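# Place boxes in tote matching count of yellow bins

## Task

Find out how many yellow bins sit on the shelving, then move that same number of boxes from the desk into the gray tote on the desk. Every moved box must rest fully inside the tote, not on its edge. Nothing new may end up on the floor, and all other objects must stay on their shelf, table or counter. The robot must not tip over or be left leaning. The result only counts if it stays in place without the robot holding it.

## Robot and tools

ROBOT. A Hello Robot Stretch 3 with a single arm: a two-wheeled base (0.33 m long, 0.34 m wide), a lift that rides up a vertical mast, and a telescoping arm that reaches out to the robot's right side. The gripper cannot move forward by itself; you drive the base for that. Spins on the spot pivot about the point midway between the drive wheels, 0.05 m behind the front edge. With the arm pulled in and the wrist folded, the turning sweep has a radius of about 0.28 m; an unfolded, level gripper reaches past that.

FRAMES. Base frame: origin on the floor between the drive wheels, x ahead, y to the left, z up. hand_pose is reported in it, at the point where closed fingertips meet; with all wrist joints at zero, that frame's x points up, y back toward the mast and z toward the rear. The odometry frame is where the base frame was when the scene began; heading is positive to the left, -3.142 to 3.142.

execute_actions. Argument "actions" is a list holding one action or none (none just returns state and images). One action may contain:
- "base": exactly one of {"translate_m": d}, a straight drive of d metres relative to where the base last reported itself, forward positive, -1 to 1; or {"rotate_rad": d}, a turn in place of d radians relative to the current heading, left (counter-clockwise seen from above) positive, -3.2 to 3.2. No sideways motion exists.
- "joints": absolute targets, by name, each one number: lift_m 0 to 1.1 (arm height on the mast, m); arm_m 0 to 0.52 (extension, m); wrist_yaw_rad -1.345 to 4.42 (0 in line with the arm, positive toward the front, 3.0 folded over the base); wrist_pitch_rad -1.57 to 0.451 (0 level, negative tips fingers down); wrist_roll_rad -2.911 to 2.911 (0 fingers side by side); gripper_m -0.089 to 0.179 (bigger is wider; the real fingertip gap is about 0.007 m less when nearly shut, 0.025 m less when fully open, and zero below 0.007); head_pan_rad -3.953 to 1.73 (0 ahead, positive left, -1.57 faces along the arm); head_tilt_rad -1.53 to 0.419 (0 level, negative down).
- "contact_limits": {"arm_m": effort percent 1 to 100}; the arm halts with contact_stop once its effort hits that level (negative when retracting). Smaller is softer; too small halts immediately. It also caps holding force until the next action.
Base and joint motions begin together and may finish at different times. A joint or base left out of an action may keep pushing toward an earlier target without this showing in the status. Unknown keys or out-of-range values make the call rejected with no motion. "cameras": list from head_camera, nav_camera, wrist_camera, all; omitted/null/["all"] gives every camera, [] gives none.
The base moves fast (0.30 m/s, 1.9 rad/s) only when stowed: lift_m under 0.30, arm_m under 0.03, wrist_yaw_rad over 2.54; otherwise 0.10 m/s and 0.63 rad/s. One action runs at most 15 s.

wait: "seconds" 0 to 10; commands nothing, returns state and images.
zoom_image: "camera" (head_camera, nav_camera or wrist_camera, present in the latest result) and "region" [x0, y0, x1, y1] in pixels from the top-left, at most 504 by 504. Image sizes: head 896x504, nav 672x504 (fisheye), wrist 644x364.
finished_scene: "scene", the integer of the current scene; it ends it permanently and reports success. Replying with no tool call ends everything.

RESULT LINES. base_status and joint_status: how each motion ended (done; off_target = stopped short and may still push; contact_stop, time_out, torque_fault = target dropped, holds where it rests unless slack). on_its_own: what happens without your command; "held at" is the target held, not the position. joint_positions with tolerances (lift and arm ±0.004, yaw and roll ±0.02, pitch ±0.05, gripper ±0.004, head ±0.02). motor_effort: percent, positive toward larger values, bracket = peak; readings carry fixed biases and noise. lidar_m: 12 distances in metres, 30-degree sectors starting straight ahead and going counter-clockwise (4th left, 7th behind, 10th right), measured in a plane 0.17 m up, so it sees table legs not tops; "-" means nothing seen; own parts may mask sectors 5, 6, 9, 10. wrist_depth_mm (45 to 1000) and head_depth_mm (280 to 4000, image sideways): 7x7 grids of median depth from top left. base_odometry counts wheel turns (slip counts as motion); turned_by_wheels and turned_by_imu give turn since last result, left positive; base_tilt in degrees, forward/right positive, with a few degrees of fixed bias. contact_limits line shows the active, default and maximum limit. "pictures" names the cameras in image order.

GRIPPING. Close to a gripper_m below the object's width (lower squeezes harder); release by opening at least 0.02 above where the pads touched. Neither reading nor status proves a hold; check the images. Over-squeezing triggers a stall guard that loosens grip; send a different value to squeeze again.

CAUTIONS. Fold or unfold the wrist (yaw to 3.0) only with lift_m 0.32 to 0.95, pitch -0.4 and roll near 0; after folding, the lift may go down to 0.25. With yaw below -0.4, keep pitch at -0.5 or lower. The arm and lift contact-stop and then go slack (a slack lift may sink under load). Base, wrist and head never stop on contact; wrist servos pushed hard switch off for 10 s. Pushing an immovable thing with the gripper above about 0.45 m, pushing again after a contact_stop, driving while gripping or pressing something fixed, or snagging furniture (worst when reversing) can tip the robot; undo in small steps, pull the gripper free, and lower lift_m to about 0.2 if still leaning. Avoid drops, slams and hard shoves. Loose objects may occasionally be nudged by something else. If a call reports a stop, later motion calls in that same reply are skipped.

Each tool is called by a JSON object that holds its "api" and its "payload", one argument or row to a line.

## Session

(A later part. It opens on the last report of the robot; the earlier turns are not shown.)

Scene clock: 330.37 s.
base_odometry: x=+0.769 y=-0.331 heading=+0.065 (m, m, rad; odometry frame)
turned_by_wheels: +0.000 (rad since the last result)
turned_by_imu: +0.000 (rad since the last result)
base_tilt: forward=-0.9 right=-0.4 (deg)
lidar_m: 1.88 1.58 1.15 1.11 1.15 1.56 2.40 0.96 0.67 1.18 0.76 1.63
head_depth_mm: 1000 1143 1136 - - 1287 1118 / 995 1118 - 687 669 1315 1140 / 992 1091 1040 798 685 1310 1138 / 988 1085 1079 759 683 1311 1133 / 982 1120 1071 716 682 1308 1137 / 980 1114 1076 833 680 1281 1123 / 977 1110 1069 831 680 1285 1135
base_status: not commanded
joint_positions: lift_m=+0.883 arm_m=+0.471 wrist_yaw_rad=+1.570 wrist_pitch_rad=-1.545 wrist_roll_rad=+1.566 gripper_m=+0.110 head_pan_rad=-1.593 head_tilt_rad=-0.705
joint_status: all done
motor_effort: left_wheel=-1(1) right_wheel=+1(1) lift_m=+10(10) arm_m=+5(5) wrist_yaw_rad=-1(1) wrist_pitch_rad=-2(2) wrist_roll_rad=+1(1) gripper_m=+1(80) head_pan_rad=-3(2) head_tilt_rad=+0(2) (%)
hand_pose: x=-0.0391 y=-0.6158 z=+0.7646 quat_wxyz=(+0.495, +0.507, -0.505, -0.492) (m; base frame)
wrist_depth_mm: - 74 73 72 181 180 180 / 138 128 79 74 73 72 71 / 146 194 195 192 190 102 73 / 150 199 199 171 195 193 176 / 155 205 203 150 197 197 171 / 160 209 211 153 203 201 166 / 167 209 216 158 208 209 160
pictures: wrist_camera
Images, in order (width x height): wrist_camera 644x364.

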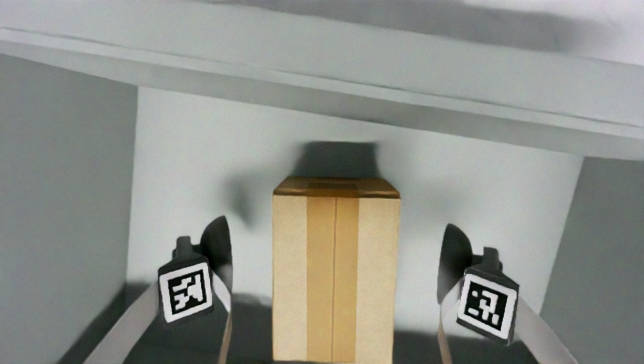

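{"api": "execute_actions", "payload": {
  "actions": [
    {"joints": {"lift_m": 1.02, "head_pan_rad": 0.1, "head_tilt_rad": -0.1}}
  ]
}}

Scene clock: 334.27 s.
base_odometry: x=+0.769 y=-0.331 heading=+0.065 (m, m, rad; odometry frame)
turned_by_wheels: +0.000 (rad since the last result)
turned_by_imu: +0.000 (rad since the last result)
base_tilt: forward=-0.9 right=-0.4 (deg)
lidar_m: 1.88 1.58 1.15 1.11 1.15 1.57 2.40 0.95 0.67 1.18 0.76 1.64
head_depth_mm: 2091 2129 2199 2243 2191 2172 1706 / 2120 2152 2219 2295 2225 2187 1725 / 2136 2183 2237 2232 2355 2202 1713 / 2149 1808 1867 1931 2061 2084 1705 / 2161 2181 2270 2352 2405 2200 1705 / 2178 2222 2286 2337 2423 2104 1703 / 2184 2226 2297 2357 2357 2180 1706
base_status: not commanded
joint_positions: lift_m=+1.019 arm_m=+0.471 wrist_yaw_rad=+1.570 wrist_pitch_rad=-1.545 wrist_roll_rad=+1.566 gripper_m=+0.110 head_pan_rad=+0.093 head_tilt_rad=-0.112
joint_status: all done
motor_effort: left_wheel=-1(2) right_wheel=+0(1) lift_m=+37(40) arm_m=+5(5) wrist_yaw_rad=-1(1) wrist_pitch_rad=-2(2) wrist_roll_rad=+1(1) gripper_m=+0(1) head_pan_rad=+4(37) head_tilt_rad=+5(27) (%)
hand_pose: x=-0.0391 y=-0.6158 z=+0.9012 quat_wxyz=(+0.495, +0.507, -0.505, -0.492) (m; base frame)
wrist_depth_mm: 328 321 319 317 314 311 308 / 336 330 263 322 321 317 315 / 346 248 330 329 270 230 320 / 354 263 340 288 338 267 324 / 364 260 348 296 345 251 337 / 371 243 311 338 349 224 346 / 384 376 244 252 268 255 355
pictures: head_camera (sideways: a quarter turn clockwise sets it upright), nav_camera (sideways: a quarter turn counterclockwise sets it upright), wrist_camera
Images, in order (width x height): head_camera 896x504, nav_camera 672x504, wrist_camera 644x364.

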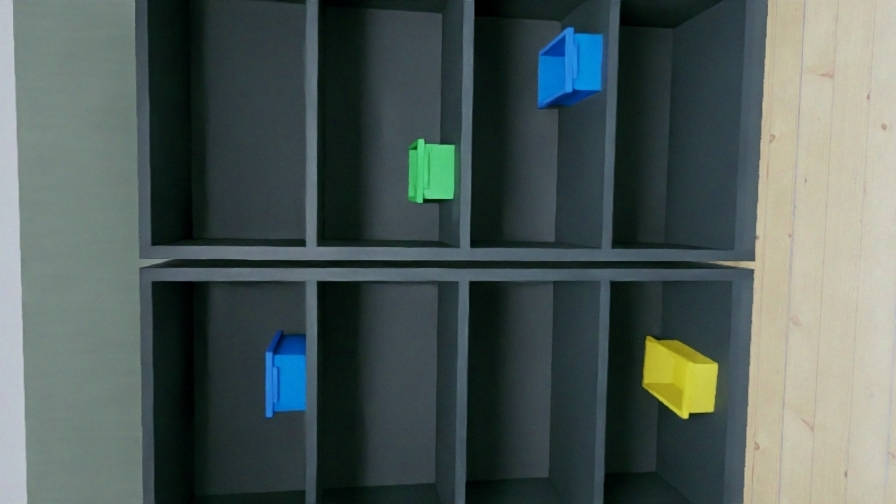

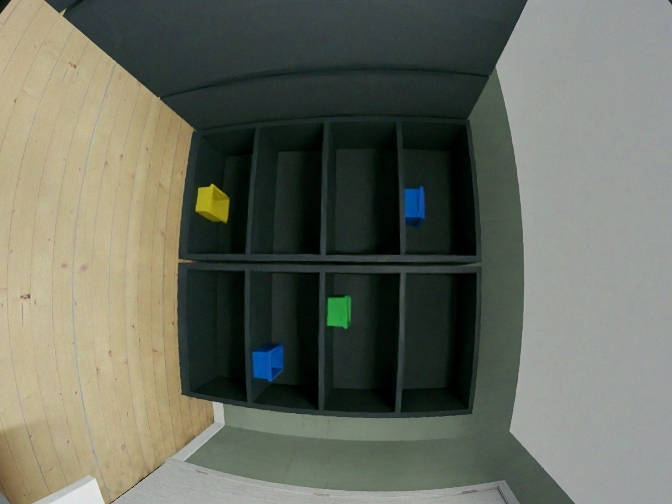

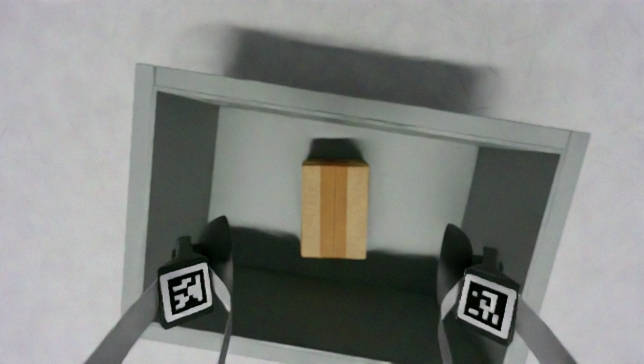

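One yellow bin in total, and one box now sits inside the tote. Ending scene 1.

{"api": "finished_scene", "payload": {
  "scene": 1
}}

The scene is finished: the task was done.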